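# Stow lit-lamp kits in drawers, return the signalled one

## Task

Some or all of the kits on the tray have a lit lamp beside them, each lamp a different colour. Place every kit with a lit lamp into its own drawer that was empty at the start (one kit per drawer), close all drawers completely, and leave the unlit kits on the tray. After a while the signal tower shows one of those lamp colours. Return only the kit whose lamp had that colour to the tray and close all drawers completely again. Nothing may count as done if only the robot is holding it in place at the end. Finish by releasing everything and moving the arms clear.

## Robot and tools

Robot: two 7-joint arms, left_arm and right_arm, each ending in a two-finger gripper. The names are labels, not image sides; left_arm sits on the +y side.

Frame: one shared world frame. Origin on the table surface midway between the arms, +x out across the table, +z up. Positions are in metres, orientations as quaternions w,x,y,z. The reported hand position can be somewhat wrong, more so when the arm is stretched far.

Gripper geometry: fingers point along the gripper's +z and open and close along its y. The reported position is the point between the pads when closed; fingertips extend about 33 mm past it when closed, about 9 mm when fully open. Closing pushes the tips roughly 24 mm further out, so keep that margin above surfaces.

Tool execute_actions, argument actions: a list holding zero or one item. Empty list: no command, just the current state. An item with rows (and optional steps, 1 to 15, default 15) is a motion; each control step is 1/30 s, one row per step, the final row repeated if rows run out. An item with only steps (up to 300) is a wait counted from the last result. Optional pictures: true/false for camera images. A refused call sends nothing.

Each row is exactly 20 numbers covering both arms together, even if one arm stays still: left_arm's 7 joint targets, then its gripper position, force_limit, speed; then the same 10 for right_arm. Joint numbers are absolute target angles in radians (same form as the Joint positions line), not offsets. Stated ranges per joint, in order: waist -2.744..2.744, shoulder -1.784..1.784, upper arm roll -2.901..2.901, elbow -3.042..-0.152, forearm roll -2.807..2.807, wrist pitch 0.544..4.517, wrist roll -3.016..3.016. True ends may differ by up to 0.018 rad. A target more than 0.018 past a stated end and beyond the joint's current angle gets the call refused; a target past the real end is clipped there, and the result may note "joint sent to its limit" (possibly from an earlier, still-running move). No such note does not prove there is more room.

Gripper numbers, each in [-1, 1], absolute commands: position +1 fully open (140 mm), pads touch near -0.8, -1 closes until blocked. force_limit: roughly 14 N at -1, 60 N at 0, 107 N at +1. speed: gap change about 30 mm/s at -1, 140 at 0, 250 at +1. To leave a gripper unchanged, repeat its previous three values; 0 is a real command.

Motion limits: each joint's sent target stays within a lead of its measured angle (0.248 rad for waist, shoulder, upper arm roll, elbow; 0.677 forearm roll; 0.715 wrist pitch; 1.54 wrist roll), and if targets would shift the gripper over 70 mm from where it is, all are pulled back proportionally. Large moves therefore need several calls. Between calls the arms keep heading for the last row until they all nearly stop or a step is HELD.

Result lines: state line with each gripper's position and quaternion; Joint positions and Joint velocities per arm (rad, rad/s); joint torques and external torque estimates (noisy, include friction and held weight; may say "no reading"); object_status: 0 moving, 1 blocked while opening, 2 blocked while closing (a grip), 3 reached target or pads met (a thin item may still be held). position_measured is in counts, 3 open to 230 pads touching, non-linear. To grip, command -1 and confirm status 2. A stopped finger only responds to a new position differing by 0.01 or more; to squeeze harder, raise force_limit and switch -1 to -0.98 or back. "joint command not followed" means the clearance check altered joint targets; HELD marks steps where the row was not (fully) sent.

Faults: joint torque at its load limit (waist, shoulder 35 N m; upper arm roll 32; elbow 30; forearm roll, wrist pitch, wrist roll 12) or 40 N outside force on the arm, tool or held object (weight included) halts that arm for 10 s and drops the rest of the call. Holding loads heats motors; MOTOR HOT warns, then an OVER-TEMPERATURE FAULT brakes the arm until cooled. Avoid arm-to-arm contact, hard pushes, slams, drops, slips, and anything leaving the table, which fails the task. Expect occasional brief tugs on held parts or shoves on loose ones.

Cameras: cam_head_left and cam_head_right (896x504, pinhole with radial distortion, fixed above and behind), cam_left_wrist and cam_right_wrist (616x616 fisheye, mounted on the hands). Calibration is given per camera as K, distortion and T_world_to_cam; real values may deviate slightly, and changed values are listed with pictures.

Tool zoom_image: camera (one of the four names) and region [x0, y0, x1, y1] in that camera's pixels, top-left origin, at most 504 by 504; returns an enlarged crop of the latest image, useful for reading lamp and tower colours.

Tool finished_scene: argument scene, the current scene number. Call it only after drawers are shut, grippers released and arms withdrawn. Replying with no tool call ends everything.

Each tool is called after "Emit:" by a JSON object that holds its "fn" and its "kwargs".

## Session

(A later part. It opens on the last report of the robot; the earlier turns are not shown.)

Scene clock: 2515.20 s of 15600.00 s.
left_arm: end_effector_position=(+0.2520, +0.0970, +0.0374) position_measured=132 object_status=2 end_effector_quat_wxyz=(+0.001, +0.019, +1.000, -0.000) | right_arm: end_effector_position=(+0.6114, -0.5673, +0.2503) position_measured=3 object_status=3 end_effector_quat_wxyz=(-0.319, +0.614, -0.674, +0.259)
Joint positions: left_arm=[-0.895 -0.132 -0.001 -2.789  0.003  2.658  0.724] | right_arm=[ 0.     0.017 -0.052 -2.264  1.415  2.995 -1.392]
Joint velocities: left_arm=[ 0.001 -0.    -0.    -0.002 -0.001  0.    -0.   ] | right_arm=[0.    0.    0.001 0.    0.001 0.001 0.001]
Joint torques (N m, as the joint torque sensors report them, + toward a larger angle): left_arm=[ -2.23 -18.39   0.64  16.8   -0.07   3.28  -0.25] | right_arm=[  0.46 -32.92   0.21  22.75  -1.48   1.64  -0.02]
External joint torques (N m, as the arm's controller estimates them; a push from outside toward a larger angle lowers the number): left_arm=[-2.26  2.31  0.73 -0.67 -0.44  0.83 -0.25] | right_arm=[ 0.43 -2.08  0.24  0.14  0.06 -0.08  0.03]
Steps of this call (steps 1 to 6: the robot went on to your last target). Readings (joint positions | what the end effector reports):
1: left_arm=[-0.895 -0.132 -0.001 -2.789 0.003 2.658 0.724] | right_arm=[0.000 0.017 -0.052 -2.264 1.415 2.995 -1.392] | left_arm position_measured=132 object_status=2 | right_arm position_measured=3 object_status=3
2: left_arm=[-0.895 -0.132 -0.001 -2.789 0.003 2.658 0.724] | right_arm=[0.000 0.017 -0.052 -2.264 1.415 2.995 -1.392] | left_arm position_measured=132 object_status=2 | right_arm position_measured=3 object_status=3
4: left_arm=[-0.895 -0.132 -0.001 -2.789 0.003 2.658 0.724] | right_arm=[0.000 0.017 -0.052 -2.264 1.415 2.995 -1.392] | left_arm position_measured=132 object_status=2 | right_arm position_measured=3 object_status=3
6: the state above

Emit:
{"fn": "execute_actions", "kwargs": {"actions": [{"rows":[[-0.895,-0.16,0,-2.786,0,2.60,0.724,-1,-0.3,-0.7,0,0.017,-0.05,-2.264,1.415,2.995,-1.392,1,0,0],[-0.895,-0.20,0,-2.78,0,2.54,0.724,-1,-0.3,-0.7,0,0.017,-0.05,-2.264,1.415,2.995,-1.392,1,0,0],[-0.895,-0.27,0,-2.76,0,2.45,0.724,-1,-0.3,-0.7,0,0.017,-0.05,-2.264,1.415,2.995,-1.392,1,0,0],[-0.895,-0.35,0,-2.73,0,2.37,0.724,-1,-0.3,-0.7,0,0.017,-0.05,-2.264,1.415,2.995,-1.392,1,0,0]],"steps":10}], "pictures": false}}

Emit:
{"fn": "execute_actions", "kwargs": {"actions": [{"rows":[[-0.5,-0.39,0,-2.3,0,1.907,1.4,-1,-0.3,-0.7,0,0.017,-0.05,-2.264,1.415,2.995,-1.392,1,0,0]],"steps":15}], "pictures": false}}

Emit:
{"fn": "execute_actions", "kwargs": {"actions": [{"rows":[[0.393,-0.39,0,-2.3,0,1.907,2.045,-1,-0.3,-0.7,0,0.017,-0.05,-2.264,1.415,2.995,-1.392,1,0,0]],"steps":15}], "pictures": false}}

Emit:
{"fn": "execute_actions", "kwargs": {"actions": [{"steps":15}], "pictures": false}}

Emit:
{"fn": "execute_actions", "kwargs": {"actions": [{"rows":[[0.393,0.097,0,-1.797,0,1.90,2.045,-1,-0.3,-0.7,0,0.017,-0.05,-2.264,1.415,2.995,-1.392,1,0,0]],"steps":15}], "pictures": false}}

Emit:
{"fn": "execute_actions", "kwargs": {"actions": [{"steps":20}], "pictures": false}}

Emit:
{"fn": "execute_actions", "kwargs": {"actions": [{"rows":[[0.393,0.101,0,-1.808,0,1.95,2.043,-1,-0.3,-0.7,0,0.017,-0.05,-2.264,1.415,2.995,-1.392,1,0,0],[0.393,0.105,0,-1.819,0,1.97,2.043,-1,-0.3,-0.7,0,0.017,-0.05,-2.264,1.415,2.995,-1.392,1,0,0],[0.393,0.109,0,-1.830,0,1.985,2.043,-1,-0.3,-0.7,0,0.017,-0.05,-2.264,1.415,2.995,-1.392,1,0,0],[0.393,0.114,0,-1.842,0,2.0,2.043,-1,-0.3,-0.7,0,0.017,-0.05,-2.264,1.415,2.995,-1.392,1,0,0],[0.393,0.118,0,-1.853,0,2.015,2.043,-1,-0.3,-0.7,0,0.017,-0.05,-2.264,1.415,2.995,-1.392,1,0,0],[0.393,0.123,0,-1.864,0,2.03,2.043,-1,-0.3,-0.7,0,0.017,-0.05,-2.264,1.415,2.995,-1.392,1,0,0],[0.393,0.128,0,-1.875,0,2.04,2.043,-1,-0.3,-0.7,0,0.017,-0.05,-2.264,1.415,2.995,-1.392,1,0,0],[0.393,0.133,0,-1.886,0,2.047,2.043,-1,-0.3,-0.7,0,0.017,-0.05,-2.264,1.415,2.995,-1.392,1,0,0],[0.393,0.137,0,-1.894,0,2.047,2.043,-1,-0.3,-0.7,0,0.017,-0.05,-2.264,1.415,2.995,-1.392,1,0,0],[0.393,0.140,0,-1.900,0,2.047,2.043,-1,-0.3,-0.7,0,0.017,-0.05,-2.264,1.415,2.995,-1.392,1,0,0]],"steps":15}], "pictures": false}}

Emit:
{"fn": "execute_actions", "kwargs": {"actions": [{"steps":15}]}}

Scene clock: 2541.00 s of 15600.00 s.
left_arm: end_effector_position=(+0.2646, +0.0820, +0.1243) position_measured=132 object_status=2 end_effector_quat_wxyz=(+0.019, +0.019, +0.999, -0.020) | right_arm: end_effector_position=(+0.6114, -0.5673, +0.2503) position_measured=3 object_status=3 end_effector_quat_wxyz=(-0.319, +0.614, -0.674, +0.259)
Joint positions: left_arm=[-0.895 -0.347 -0.001 -2.726  0.002  2.434  0.724] | right_arm=[ 0.     0.017 -0.052 -2.264  1.415  2.995 -1.392]
Joint velocities: left_arm=[-0.002 -0.059 -0.    -0.002 -0.002 -0.353  0.001] | right_arm=[-0.     0.001  0.001 -0.    -0.001  0.    -0.001]
Joint torques (N m, as the joint torque sensors report them, + toward a larger angle): left_arm=[  0.03 -15.53   0.98  19.51   0.18   1.77   0.02] | right_arm=[  0.02 -32.54   0.16  23.22  -1.53   1.62   0.04]
External joint torques (N m, as the arm's controller estimates them; a push from outside toward a larger angle lowers the number): left_arm=[ 0.16 -1.84  1.41  0.9  -0.37 -0.64  0.02] | right_arm=[-0.03 -1.69  0.17  0.57  0.01 -0.1   0.08]
Steps of this call (steps 1 to 15: the robot went on to your last target; steps 16 to 90: nothing new was sent; then 22.47 s passed at rest; steps 91 to 100: all 10 steps of this action). Readings (joint positions | what the end effector reports):
91: left_arm=[-0.895 -0.137 -0.001 -2.789 0.003 2.649 0.724] | right_arm=[0.000 0.017 -0.052 -2.264 1.415 2.995 -1.392] | left_arm position_measured=132 object_status=2 | right_arm position_measured=3 object_status=3
92: left_arm=[-0.895 -0.150 -0.001 -2.789 0.003 2.630 0.724] | right_arm=[0.000 0.017 -0.052 -2.264 1.415 2.995 -1.392] | left_arm position_measured=132 object_status=2 | right_arm position_measured=3 object_status=3
94: left_arm=[-0.895 -0.221 -0.001 -2.779 0.003 2.554 0.724] | right_arm=[0.000 0.017 -0.052 -2.264 1.415 2.995 -1.392] | left_arm position_measured=132 object_status=2 | right_arm position_measured=3 object_status=3
98: left_arm=[-0.895 -0.336 -0.001 -2.730 0.002 2.460 0.724] | right_arm=[0.000 0.017 -0.052 -2.264 1.415 2.995 -1.392] | left_arm position_measured=132 object_status=2 | right_arm position_measured=3 object_status=3
100: the state above

Scene clock: 2541.50 s of 15600.00 s.
left_arm: end_effector_position=(+0.4101, +0.1802, +0.2946) position_measured=132 object_status=2 end_effector_quat_wxyz=(+0.028, +0.056, +0.998, -0.013) | right_arm: end_effector_position=(+0.6114, -0.5673, +0.2503) position_measured=3 object_status=3 end_effector_quat_wxyz=(-0.319, +0.614, -0.674, +0.259)
Joint positions: left_arm=[-0.504 -0.394  0.005 -2.303  0.002  1.971  1.198] | right_arm=[ 0.     0.017 -0.052 -2.264  1.415  2.995 -1.392]
Joint velocities: left_arm=[ 0.036  0.011 -0.01   0.023  0.    -0.365  0.646] | right_arm=[ 0.     0.001 -0.001 -0.001 -0.    -0.     0.001]
Joint torques (N m, as the joint torque sensors report them, + toward a larger angle): left_arm=[ -0.38 -15.41  -2.33  23.99   0.49   2.09   0.47] | right_arm=[  0.35 -32.77   0.08  23.44  -1.52   1.63   0.03]
External joint torques (N m, as the arm's controller estimates them; a push from outside toward a larger angle lowers the number): left_arm=[ 0.58  1.65 -0.87  0.46 -0.18 -0.45  0.48] | right_arm=[ 0.37 -1.9   0.16  0.8   0.01 -0.09  0.07]
Steps of this call (steps 1 to 15: all 15 steps of this action). Readings (joint positions | what the end effector reports):
1: left_arm=[-0.867 -0.347 -0.011 -2.702 0.002 2.381 0.759] | right_arm=[0.000 0.017 -0.052 -2.264 1.415 2.995 -1.392] | left_arm position_measured=132 object_status=2 | right_arm position_measured=3 object_status=3
2: left_arm=[-0.829 -0.348 -0.012 -2.664 0.002 2.334 0.794] | right_arm=[0.000 0.017 -0.052 -2.264 1.415 2.995 -1.392] | left_arm position_measured=132 object_status=2 | right_arm position_measured=3 object_status=3
4: left_arm=[-0.750 -0.357 -0.009 -2.585 0.002 2.261 0.854] | right_arm=[0.000 0.017 -0.052 -2.264 1.415 2.995 -1.392] | left_arm position_measured=132 object_status=2 | right_arm position_measured=3 object_status=3
8: left_arm=[-0.608 -0.371 -0.005 -2.425 0.002 2.136 0.974] | right_arm=[0.000 0.017 -0.052 -2.264 1.415 2.995 -1.392] | left_arm position_measured=132 object_status=2 | right_arm position_measured=3 object_status=3
15: the state above

Scene clock: 2542.00 s of 15600.00 s.
left_arm: end_effector_position=(+0.4367, +0.4854, +0.2878) position_measured=132 object_status=2 end_effector_quat_wxyz=(+0.005, -0.031, +0.999, +0.001) | right_arm: end_effector_position=(+0.6114, -0.5673, +0.2503) position_measured=3 object_status=3 end_effector_quat_wxyz=(-0.319, +0.614, -0.674, +0.259)
Joint positions: left_arm=[ 0.206 -0.389 -0.002 -2.303 -0.     1.924  1.727] | right_arm=[ 0.     0.017 -0.052 -2.264  1.415  2.995 -1.392]
Joint velocities: left_arm=[ 1.416  0.001  0.079  0.001  0.    -0.035  0.657] | right_arm=[ 0.001 -0.     0.     0.     0.001 -0.    -0.001]
Joint torques (N m, as the joint torque sensors report them, + toward a larger angle): left_arm=[ -3.39 -18.51  -3.24  25.27   1.15   1.7    0.62] | right_arm=[  0.37 -33.21  -0.04  23.27  -1.57   1.58   0.05]
External joint torques (N m, as the arm's controller estimates them; a push from outside toward a larger angle lowers the number): left_arm=[ 1.99  1.03  0.7   1.33  0.42 -0.54  0.62] | right_arm=[ 0.26 -2.46 -0.09  0.67 -0.04 -0.13  0.1 ]
Steps of this call (steps 1 to 15: all 15 steps of this action). Readings (joint positions | what the end effector reports):
1: left_arm=[-0.471 -0.394 -0.009 -2.303 0.000 1.964 1.250] | right_arm=[0.000 0.017 -0.052 -2.264 1.415 2.995 -1.392] | left_arm position_measured=132 object_status=2 | right_arm position_measured=3 object_status=3
2: left_arm=[-0.429 -0.393 -0.013 -2.303 0.000 1.958 1.300] | right_arm=[0.000 0.017 -0.052 -2.264 1.415 2.995 -1.392] | left_arm position_measured=132 object_status=2 | right_arm position_measured=3 object_status=3
4: left_arm=[-0.337 -0.392 -0.011 -2.303 0.000 1.949 1.388] | right_arm=[0.000 0.017 -0.052 -2.264 1.415 2.995 -1.392] | left_arm position_measured=132 object_status=2 | right_arm position_measured=3 object_status=3
8: left_arm=[-0.143 -0.390 -0.006 -2.303 -0.000 1.936 1.538] | right_arm=[0.000 0.017 -0.052 -2.264 1.415 2.995 -1.392] | left_arm position_measured=132 object_status=2 | right_arm position_measured=3 object_status=3
15: the state above

Scene clock: 2542.50 s of 15600.00 s.
left_arm: end_effector_position=(+0.4077, +0.5619, +0.2868) position_measured=132 object_status=2 end_effector_quat_wxyz=(-0.001, -0.000, +1.000, -0.001) | right_arm: end_effector_position=(+0.6114, -0.5673, +0.2503) position_measured=3 object_status=3 end_effector_quat_wxyz=(-0.319, +0.614, -0.674, +0.259)
Joint positions: left_arm=[ 0.39  -0.389  0.003 -2.302  0.     1.911  1.977] | right_arm=[ 0.     0.017 -0.052 -2.264  1.415  2.995 -1.392]
Joint velocities: left_arm=[-0.    -0.001 -0.003  0.    -0.    -0.004  0.201] | right_arm=[-0.001  0.    -0.    -0.001  0.    -0.     0.   ]
Joint torques (N m, as the joint torque sensors report them, + toward a larger angle): left_arm=[  1.22 -18.37  -1.73  25.03   1.02   1.99   0.43] | right_arm=[  0.38 -32.82   0.17  22.57  -1.55   1.66   0.05]
External joint torques (N m, as the arm's controller estimates them; a push from outside toward a larger angle lowers the number): left_arm=[ 1.23  0.18 -1.32  0.66  0.23 -0.43  0.43] | right_arm=[ 0.44 -2.    0.29 -0.02 -0.03 -0.07  0.09]
Steps of this call (steps 1 to 15: the robot went on to your last target). Readings (joint positions | what the end effector reports):
1: left_arm=[0.256 -0.389 -0.001 -2.303 -0.000 1.922 1.754] | right_arm=[0.000 0.017 -0.052 -2.264 1.415 2.995 -1.392] | left_arm position_measured=132 object_status=2 | right_arm position_measured=3 object_status=3
2: left_arm=[0.302 -0.389 0.001 -2.303 -0.000 1.921 1.783] | right_arm=[0.000 0.017 -0.052 -2.264 1.415 2.995 -1.392] | left_arm position_measured=132 object_status=2 | right_arm position_measured=3 object_status=3
4: left_arm=[0.360 -0.389 0.009 -2.303 0.000 1.917 1.833] | right_arm=[0.000 0.017 -0.052 -2.264 1.415 2.995 -1.392] | left_arm position_measured=132 object_status=2 | right_arm position_measured=3 object_status=3
8: left_arm=[0.389 -0.389 0.008 -2.302 0.000 1.913 1.906] | right_arm=[0.000 0.017 -0.052 -2.264 1.415 2.995 -1.392] | left_arm position_measured=132 object_status=2 | right_arm position_measured=3 object_status=3
15: the state above

Scene clock: 2543.00 s of 15600.00 s.
left_arm: end_effector_position=(+0.5519, +0.6242, +0.2732) position_measured=132 object_status=2 end_effector_quat_wxyz=(-0.001, +0.024, +1.000, -0.001) | right_arm: end_effector_position=(+0.6114, -0.5673, +0.2503) position_measured=3 object_status=3 end_effector_quat_wxyz=(-0.319, +0.614, -0.674, +0.259)
Joint positions: left_arm=[ 0.391  0.099  0.002 -1.804 -0.     1.9    2.025] | right_arm=[ 0.     0.017 -0.052 -2.264  1.415  2.995 -1.392]
Joint velocities: left_arm=[-0.002 -0.003 -0.     0.071 -0.     0.     0.041] | right_arm=[ 0.001  0.     0.001  0.001 -0.     0.    -0.   ]
Joint torques (N m, as the joint torque sensors report them, + toward a larger angle): left_arm=[  0.44 -37.07  -1.35  24.77   1.11   2.67   0.33] | right_arm=[  0.11 -32.93   0.28  23.32  -1.57   1.64   0.05]
External joint torques (N m, as the arm's controller estimates them; a push from outside toward a larger angle lowers the number): left_arm=[ 0.46 -2.52 -1.43  1.35  0.33  0.41  0.33] | right_arm=[ 0.07 -2.    0.3   0.62 -0.03 -0.08  0.09]
Steps of this call (steps 1 to 15: all 15 steps of this action). Readings (joint positions | what the end effector reports):
1: left_arm=[0.391 -0.345 0.003 -2.247 -0.000 1.889 1.983] | right_arm=[0.000 0.017 -0.052 -2.264 1.415 2.995 -1.392] | left_arm position_measured=132 object_status=2 | right_arm position_measured=3 object_status=3
2: left_arm=[0.391 -0.279 0.003 -2.176 -0.000 1.891 1.987] | right_arm=[0.000 0.017 -0.052 -2.264 1.415 2.995 -1.392] | left_arm position_measured=132 object_status=2 | right_arm position_measured=3 object_status=3
4: left_arm=[0.391 -0.149 0.003 -2.039 -0.000 1.894 1.996] | right_arm=[0.000 0.017 -0.052 -2.264 1.415 2.995 -1.392] | left_arm position_measured=132 object_status=2 | right_arm position_measured=3 object_status=3
8: left_arm=[0.391 0.054 0.002 -1.848 -0.000 1.900 2.010] | right_arm=[0.000 0.017 -0.052 -2.264 1.415 2.995 -1.392] | left_arm position_measured=132 object_status=2 | right_arm position_measured=3 object_status=3
15: the state above

Scene clock: 2543.67 s of 15600.00 s.
left_arm: end_effector_position=(+0.5533, +0.6247, +0.2753) position_measured=132 object_status=2 end_effector_quat_wxyz=(+0.000, +0.029, +1.000, +0.000) | right_arm: end_effector_position=(+0.6114, -0.5673, +0.2503) position_measured=3 object_status=3 end_effector_quat_wxyz=(-0.319, +0.614, -0.674, +0.259)
Joint positions: left_arm=[ 0.391  0.099  0.002 -1.8   -0.     1.9    2.037] | right_arm=[ 0.     0.017 -0.052 -2.264  1.415  2.995 -1.392]
Joint velocities: left_arm=[ 0.    -0.001 -0.001 -0.     0.     0.     0.005] | right_arm=[ 0.002  0.001 -0.001 -0.001 -0.001 -0.     0.001]
Joint torques (N m, as the joint torque sensors report them, + toward a larger angle): left_arm=[  0.91 -36.13  -0.71  25.16   1.06   2.58   0.47] | right_arm=[  0.34 -33.29  -0.13  23.13  -1.52   1.66  -0.01]
External joint torques (N m, as the arm's controller estimates them; a push from outside toward a larger angle lowers the number): left_arm=[ 0.96 -0.57 -0.76  0.79  0.26  0.16  0.47] | right_arm=[ 0.32 -2.42 -0.09  0.45  0.01 -0.07  0.03]
Steps of this call (steps 1 to 20: the robot went on to your last target). Readings (joint positions | what the end effector reports):
1: left_arm=[0.391 0.099 0.002 -1.802 -0.000 1.900 2.027] | right_arm=[0.000 0.017 -0.052 -2.264 1.415 2.995 -1.392] | left_arm position_measured=132 object_status=2 | right_arm position_measured=3 object_status=3
2: left_arm=[0.391 0.099 0.002 -1.801 -0.000 1.900 2.028] | right_arm=[0.000 0.017 -0.052 -2.264 1.415 2.995 -1.392] | left_arm position_measured=132 object_status=2 | right_arm position_measured=3 object_status=3
4: left_arm=[0.391 0.099 0.002 -1.800 -0.000 1.900 2.030] | right_arm=[0.000 0.017 -0.052 -2.264 1.415 2.995 -1.392] | left_arm position_measured=132 object_status=2 | right_arm position_measured=3 object_status=3
8: left_arm=[0.391 0.099 0.002 -1.800 -0.000 1.900 2.033] | right_arm=[0.000 0.017 -0.052 -2.264 1.415 2.995 -1.392] | left_arm position_measured=132 object_status=2 | right_arm position_measured=3 object_status=3
20: the state above

Scene clock: 2544.17 s of 15600.00 s.
left_arm: end_effector_position=(+0.5504, +0.6235, +0.2120) position_measured=132 object_status=2 end_effector_quat_wxyz=(-0.008, +0.029, +1.000, -0.004) | right_arm: end_effector_position=(+0.6114, -0.5673, +0.2503) position_measured=3 object_status=3 end_effector_quat_wxyz=(-0.319, +0.614, -0.674, +0.259)
Joint positions: left_arm=[ 0.391  0.144  0.002 -1.901 -0.     2.027  2.037] | right_arm=[ 0.     0.017 -0.052 -2.264  1.415  2.995 -1.392]
Joint velocities: left_arm=[ 0.001  0.     0.001 -0.008 -0.     0.079  0.   ] | right_arm=[-0.001 -0.001  0.    -0.001 -0.001  0.001 -0.   ]
Joint torques (N m, as the joint torque sensors report them, + toward a larger angle): left_arm=[  1.08 -38.33  -0.71  24.13   1.06   3.63   0.38] | right_arm=[  0.25 -32.92   0.08  23.2   -1.54   1.62   0.03]
External joint torques (N m, as the arm's controller estimates them; a push from outside toward a larger angle lowers the number): left_arm=[ 0.98  0.44 -0.96 -0.93  0.27  1.06  0.38] | right_arm=[ 0.28 -1.93  0.17  0.51  0.   -0.11  0.07]
Steps of this call (steps 1 to 15: all 15 steps of this action). Readings (joint positions | what the end effector reports):
1: left_arm=[0.391 0.099 0.002 -1.802 -0.000 1.907 2.037] | right_arm=[0.000 0.017 -0.052 -2.264 1.415 2.995 -1.392] | left_arm position_measured=132 object_status=2 | right_arm position_measured=3 object_status=3
2: left_arm=[0.391 0.099 0.002 -1.806 -0.000 1.917 2.037] | right_arm=[0.000 0.017 -0.052 -2.264 1.415 2.995 -1.392] | left_arm position_measured=132 object_status=2 | right_arm position_measured=3 object_status=3
4: left_arm=[0.391 0.102 0.002 -1.819 -0.000 1.941 2.037] | right_arm=[0.000 0.017 -0.052 -2.264 1.415 2.995 -1.392] | left_arm position_measured=132 object_status=2 | right_arm position_measured=3 object_status=3
8: left_arm=[0.391 0.119 0.002 -1.861 -0.000 1.991 2.037] | right_arm=[0.000 0.017 -0.052 -2.264 1.415 2.995 -1.392] | left_arm position_measured=132 object_status=2 | right_arm position_measured=3 object_status=3
15: the state above

Scene clock: 2544.67 s of 15600.00 s.
left_arm: end_effector_position=(+0.5545, +0.6253, +0.2133) position_measured=132 object_status=2 end_effector_quat_wxyz=(-0.002, +0.029, +1.000, -0.001) | right_arm: end_effector_position=(+0.6114, -0.5673, +0.2503) position_measured=3 object_status=3 end_effector_quat_wxyz=(-0.319, +0.614, -0.674, +0.259)
Joint positions: left_arm=[ 0.391  0.143  0.002 -1.901 -0.     2.041  2.037] | right_arm=[ 0.     0.017 -0.052 -2.264  1.415  2.995 -1.392]
Joint velocities: left_arm=[-0.001  0.     0.002  0.     0.001  0.005 -0.001] | right_arm=[-0.002  0.     0.001 -0.    -0.001 -0.    -0.002]
Joint torques (N m, as the joint torque sensors report them, + toward a larger angle): left_arm=[  1.12 -38.81  -1.01  24.42   0.97   3.38   0.33] | right_arm=[  0.04 -32.62  -0.23  23.22  -1.61   1.65   0.02]
External joint torques (N m, as the arm's controller estimates them; a push from outside toward a larger angle lowers the number): left_arm=[ 1.07 -2.3  -1.21  0.52  0.21  0.98  0.33] | right_arm=[ 0.15 -1.71 -0.06  0.55 -0.08 -0.09  0.07]
Steps of this call (steps 1 to 15: the robot went on to your last target). Readings (joint positions | what the end effector reports):
1: left_arm=[0.391 0.144 0.002 -1.901 -0.000 2.030 2.037] | right_arm=[0.000 0.017 -0.052 -2.264 1.415 2.995 -1.392] | left_arm position_measured=132 object_status=2 | right_arm position_measured=3 object_status=3
2: left_arm=[0.391 0.144 0.002 -1.901 -0.000 2.032 2.037] | right_arm=[0.000 0.017 -0.052 -2.264 1.415 2.995 -1.392] | left_arm position_measured=132 object_status=2 | right_arm position_measured=3 object_status=3
4: left_arm=[0.391 0.143 0.002 -1.901 -0.000 2.035 2.037] | right_arm=[0.000 0.017 -0.052 -2.264 1.415 2.995 -1.392] | left_arm position_measured=132 object_status=2 | right_arm position_measured=3 object_status=3
8: left_arm=[0.391 0.143 0.002 -1.901 -0.000 2.039 2.037] | right_arm=[0.000 0.017 -0.052 -2.264 1.415 2.995 -1.392] | left_arm position_measured=132 object_status=2 | right_arm position_measured=3 object_status=3
15: the state above
camera_calibration (this result's frames):
cam_left_wrist: T_world_to_cam=[[0.216414, 0.974576, -0.0580248, -0.70881], [0.892368, -0.17335, 0.416688, -0.462241], [0.396035, -0.141957, -0.907196, 0.253279], [0, 0, 0, 1]] pos_world=[0.465578, 0.646614, 0.381255]
cam_right_wrist: T_world_to_cam=[[-0.674773, 0.112803, -0.729354, 0.656197], [-0.245956, 0.897385, 0.366341, 0.559087], [0.695835, 0.426586, -0.577787, 0.137366], [0, 0, 0, 1]] pos_world=[0.484711, -0.634336, 0.353152]

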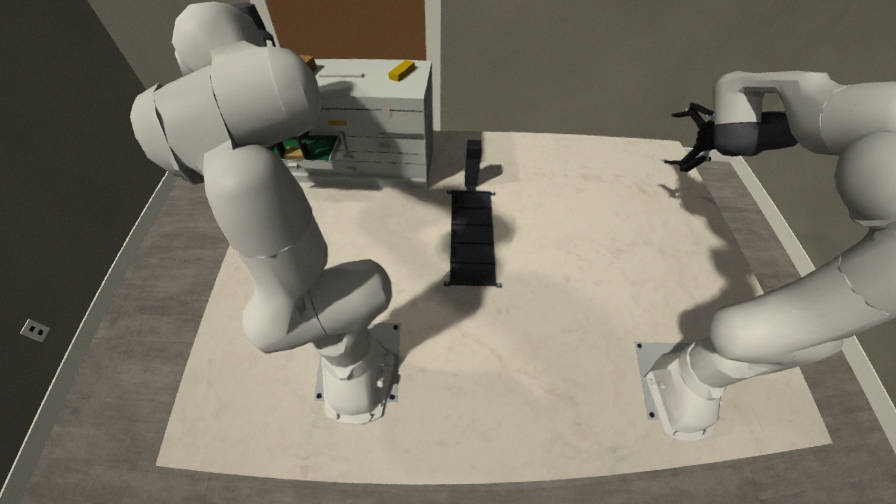

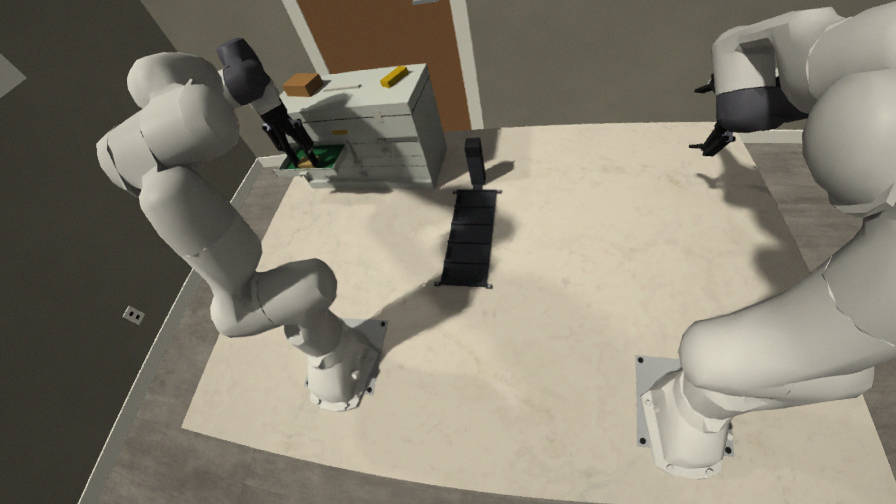

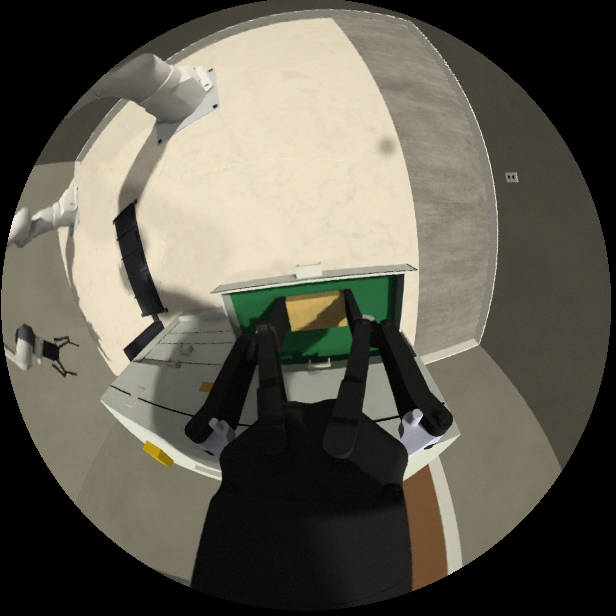

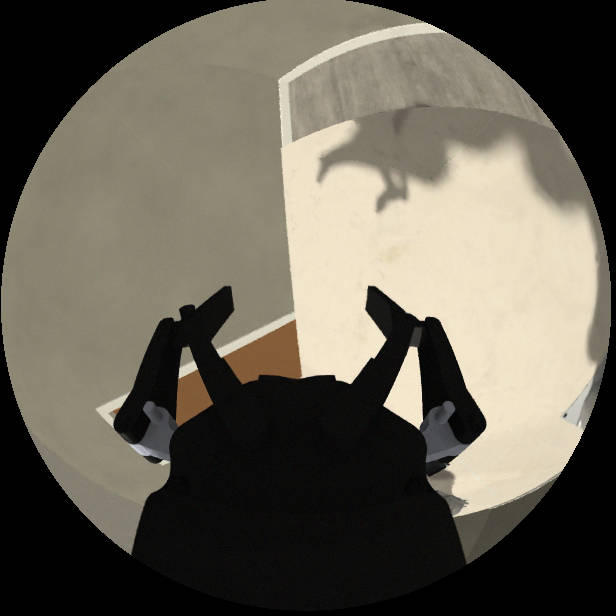

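Emit:
{"fn": "execute_actions", "kwargs": {"actions": [{"rows":[[0.393,0.146,0,-1.906,0,2.055,2.043,-1,-0.3,-0.7,0,0.017,-0.05,-2.264,1.415,2.995,-1.392,1,0,0],[0.393,0.149,0,-1.911,0,2.062,2.043,-1,-0.3,-0.7,0,0.017,-0.05,-2.264,1.415,2.995,-1.392,1,0,0],[0.393,0.152,0,-1.916,0,2.066,2.043,-1,-0.3,-0.7,0,0.017,-0.05,-2.264,1.415,2.995,-1.392,1,0,0]],"steps":15}], "pictures": false}}

Scene clock: 2554.13 s of 15600.00 s.
left_arm: end_effector_position=(+0.5543, +0.6252, +0.2053) position_measured=132 object_status=2 end_effector_quat_wxyz=(-0.002, +0.029, +1.000, -0.001) | right_arm: end_effector_position=(+0.6114, -0.5673, +0.2503) position_measured=3 object_status=3 end_effector_quat_wxyz=(-0.319, +0.614, -0.674, +0.259)
Joint positions: left_arm=[ 0.391  0.15   0.002 -1.914 -0.     2.06   2.037] | right_arm=[ 0.     0.017 -0.052 -2.264  1.415  2.995 -1.392]
Joint velocities: left_arm=[ 0.001  0.001  0.    -0.001  0.001  0.006 -0.001] | right_arm=[-0.001 -0.001  0.001  0.001 -0.001  0.001 -0.   ]
Joint torques (N m, as the joint torque sensors report them, + toward a larger angle): left_arm=[  0.51 -34.64  -0.74  22.26   1.06   3.24   0.46] | right_arm=[  0.04 -32.85  -0.08  23.12  -1.56   1.65   0.01]
External joint torques (N m, as the arm's controller estimates them; a push from outside toward a larger angle lowers the number): left_arm=[ 0.52  1.87 -0.88 -1.5   0.31  0.85  0.46] | right_arm=[-0.06 -1.73 -0.11  0.29 -0.01 -0.08  0.05]
Steps of this call (steps 1 to 15: the robot went on to your last target; steps 16 to 90: nothing new was sent; then 5.97 s passed at rest; steps 91 to 105: all 15 steps of this action). Readings (joint positions | what the end effector reports):
91: left_arm=[0.391 0.143 0.002 -1.902 -0.000 2.043 2.037] | right_arm=[0.000 0.017 -0.052 -2.264 1.415 2.995 -1.392] | left_arm position_measured=132 object_status=2 | right_arm position_measured=3 object_status=3
92: left_arm=[0.391 0.144 0.002 -1.904 -0.000 2.046 2.037] | right_arm=[0.000 0.017 -0.052 -2.264 1.415 2.995 -1.392] | left_arm position_measured=132 object_status=2 | right_arm position_measured=3 object_status=3
94: left_arm=[0.391 0.147 0.002 -1.909 -0.000 2.051 2.037] | right_arm=[0.000 0.017 -0.052 -2.264 1.415 2.995 -1.392] | left_arm position_measured=132 object_status=2 | right_arm position_measured=3 object_status=3
98: left_arm=[0.391 0.150 0.002 -1.914 -0.000 2.057 2.037] | right_arm=[0.000 0.017 -0.052 -2.264 1.415 2.995 -1.392] | left_arm position_measured=132 object_status=2 | right_arm position_measured=3 object_status=3
105: the state above

No contact yet; a little more.

Emit:
{"fn": "execute_actions", "kwargs": {"actions": [{"rows":[[0.393,0.154,0,-1.920,0,2.072,2.043,-1,-0.3,-0.7,0,0.017,-0.05,-2.264,1.415,2.995,-1.392,1,0,0],[0.393,0.157,0,-1.924,0,2.078,2.043,-1,-0.3,-0.7,0,0.017,-0.05,-2.264,1.415,2.995,-1.392,1,0,0]],"steps":15}], "pictures": false}}

Scene clock: 2559.63 s of 15600.00 s.
left_arm: end_effector_position=(+0.5567, +0.6253, +0.2046) position_measured=132 object_status=2 end_effector_quat_wxyz=(+0.002, +0.030, +1.000, +0.001) | right_arm: end_effector_position=(+0.6114, -0.5673, +0.2503) position_measured=3 object_status=3 end_effector_quat_wxyz=(-0.319, +0.614, -0.674, +0.259)
Joint positions: left_arm=[ 0.391  0.15   0.001 -1.917 -0.     2.071  2.037] | right_arm=[ 0.     0.017 -0.052 -2.264  1.415  2.995 -1.392]
Joint velocities: left_arm=[-0.     0.001  0.     0.     0.001  0.006  0.002] | right_arm=[ 0.001  0.    -0.     0.    -0.    -0.    -0.   ]
Joint torques (N m, as the joint torque sensors report them, + toward a larger angle): left_arm=[  1.   -31.68   0.29  19.12   1.06   3.45   0.4 ] | right_arm=[  0.3  -32.6    0.32  22.99  -1.54   1.67   0.08]
External joint torques (N m, as the arm's controller estimates them; a push from outside toward a larger angle lowers the number): left_arm=[ 0.98  4.77  0.13 -4.58  0.32  1.05  0.4 ] | right_arm=[ 0.22 -1.71  0.31  0.32  0.   -0.05  0.12]
Steps of this call (steps 1 to 15: the robot went on to your last target; steps 16 to 90: nothing new was sent; then 2.00 s passed at rest; steps 91 to 105: all 15 steps of this action). Readings (joint positions | what the end effector reports):
91: left_arm=[0.391 0.150 0.002 -1.915 -0.000 2.062 2.037] | right_arm=[0.000 0.017 -0.052 -2.264 1.415 2.995 -1.392] | left_arm position_measured=132 object_status=2 | right_arm position_measured=3 object_status=3
92: left_arm=[0.391 0.150 0.002 -1.916 -0.000 2.063 2.037] | right_arm=[0.000 0.017 -0.052 -2.264 1.415 2.995 -1.392] | left_arm position_measured=132 object_status=2 | right_arm position_measured=3 object_status=3
94: left_arm=[0.391 0.150 0.002 -1.917 -0.000 2.066 2.037] | right_arm=[0.000 0.017 -0.052 -2.264 1.415 2.995 -1.392] | left_arm position_measured=132 object_status=2 | right_arm position_measured=3 object_status=3
98: left_arm=[0.391 0.150 0.001 -1.917 -0.000 2.070 2.037] | right_arm=[0.000 0.017 -0.052 -2.264 1.415 2.995 -1.392] | left_arm position_measured=132 object_status=2 | right_arm position_measured=3 object_status=3
105: the state above


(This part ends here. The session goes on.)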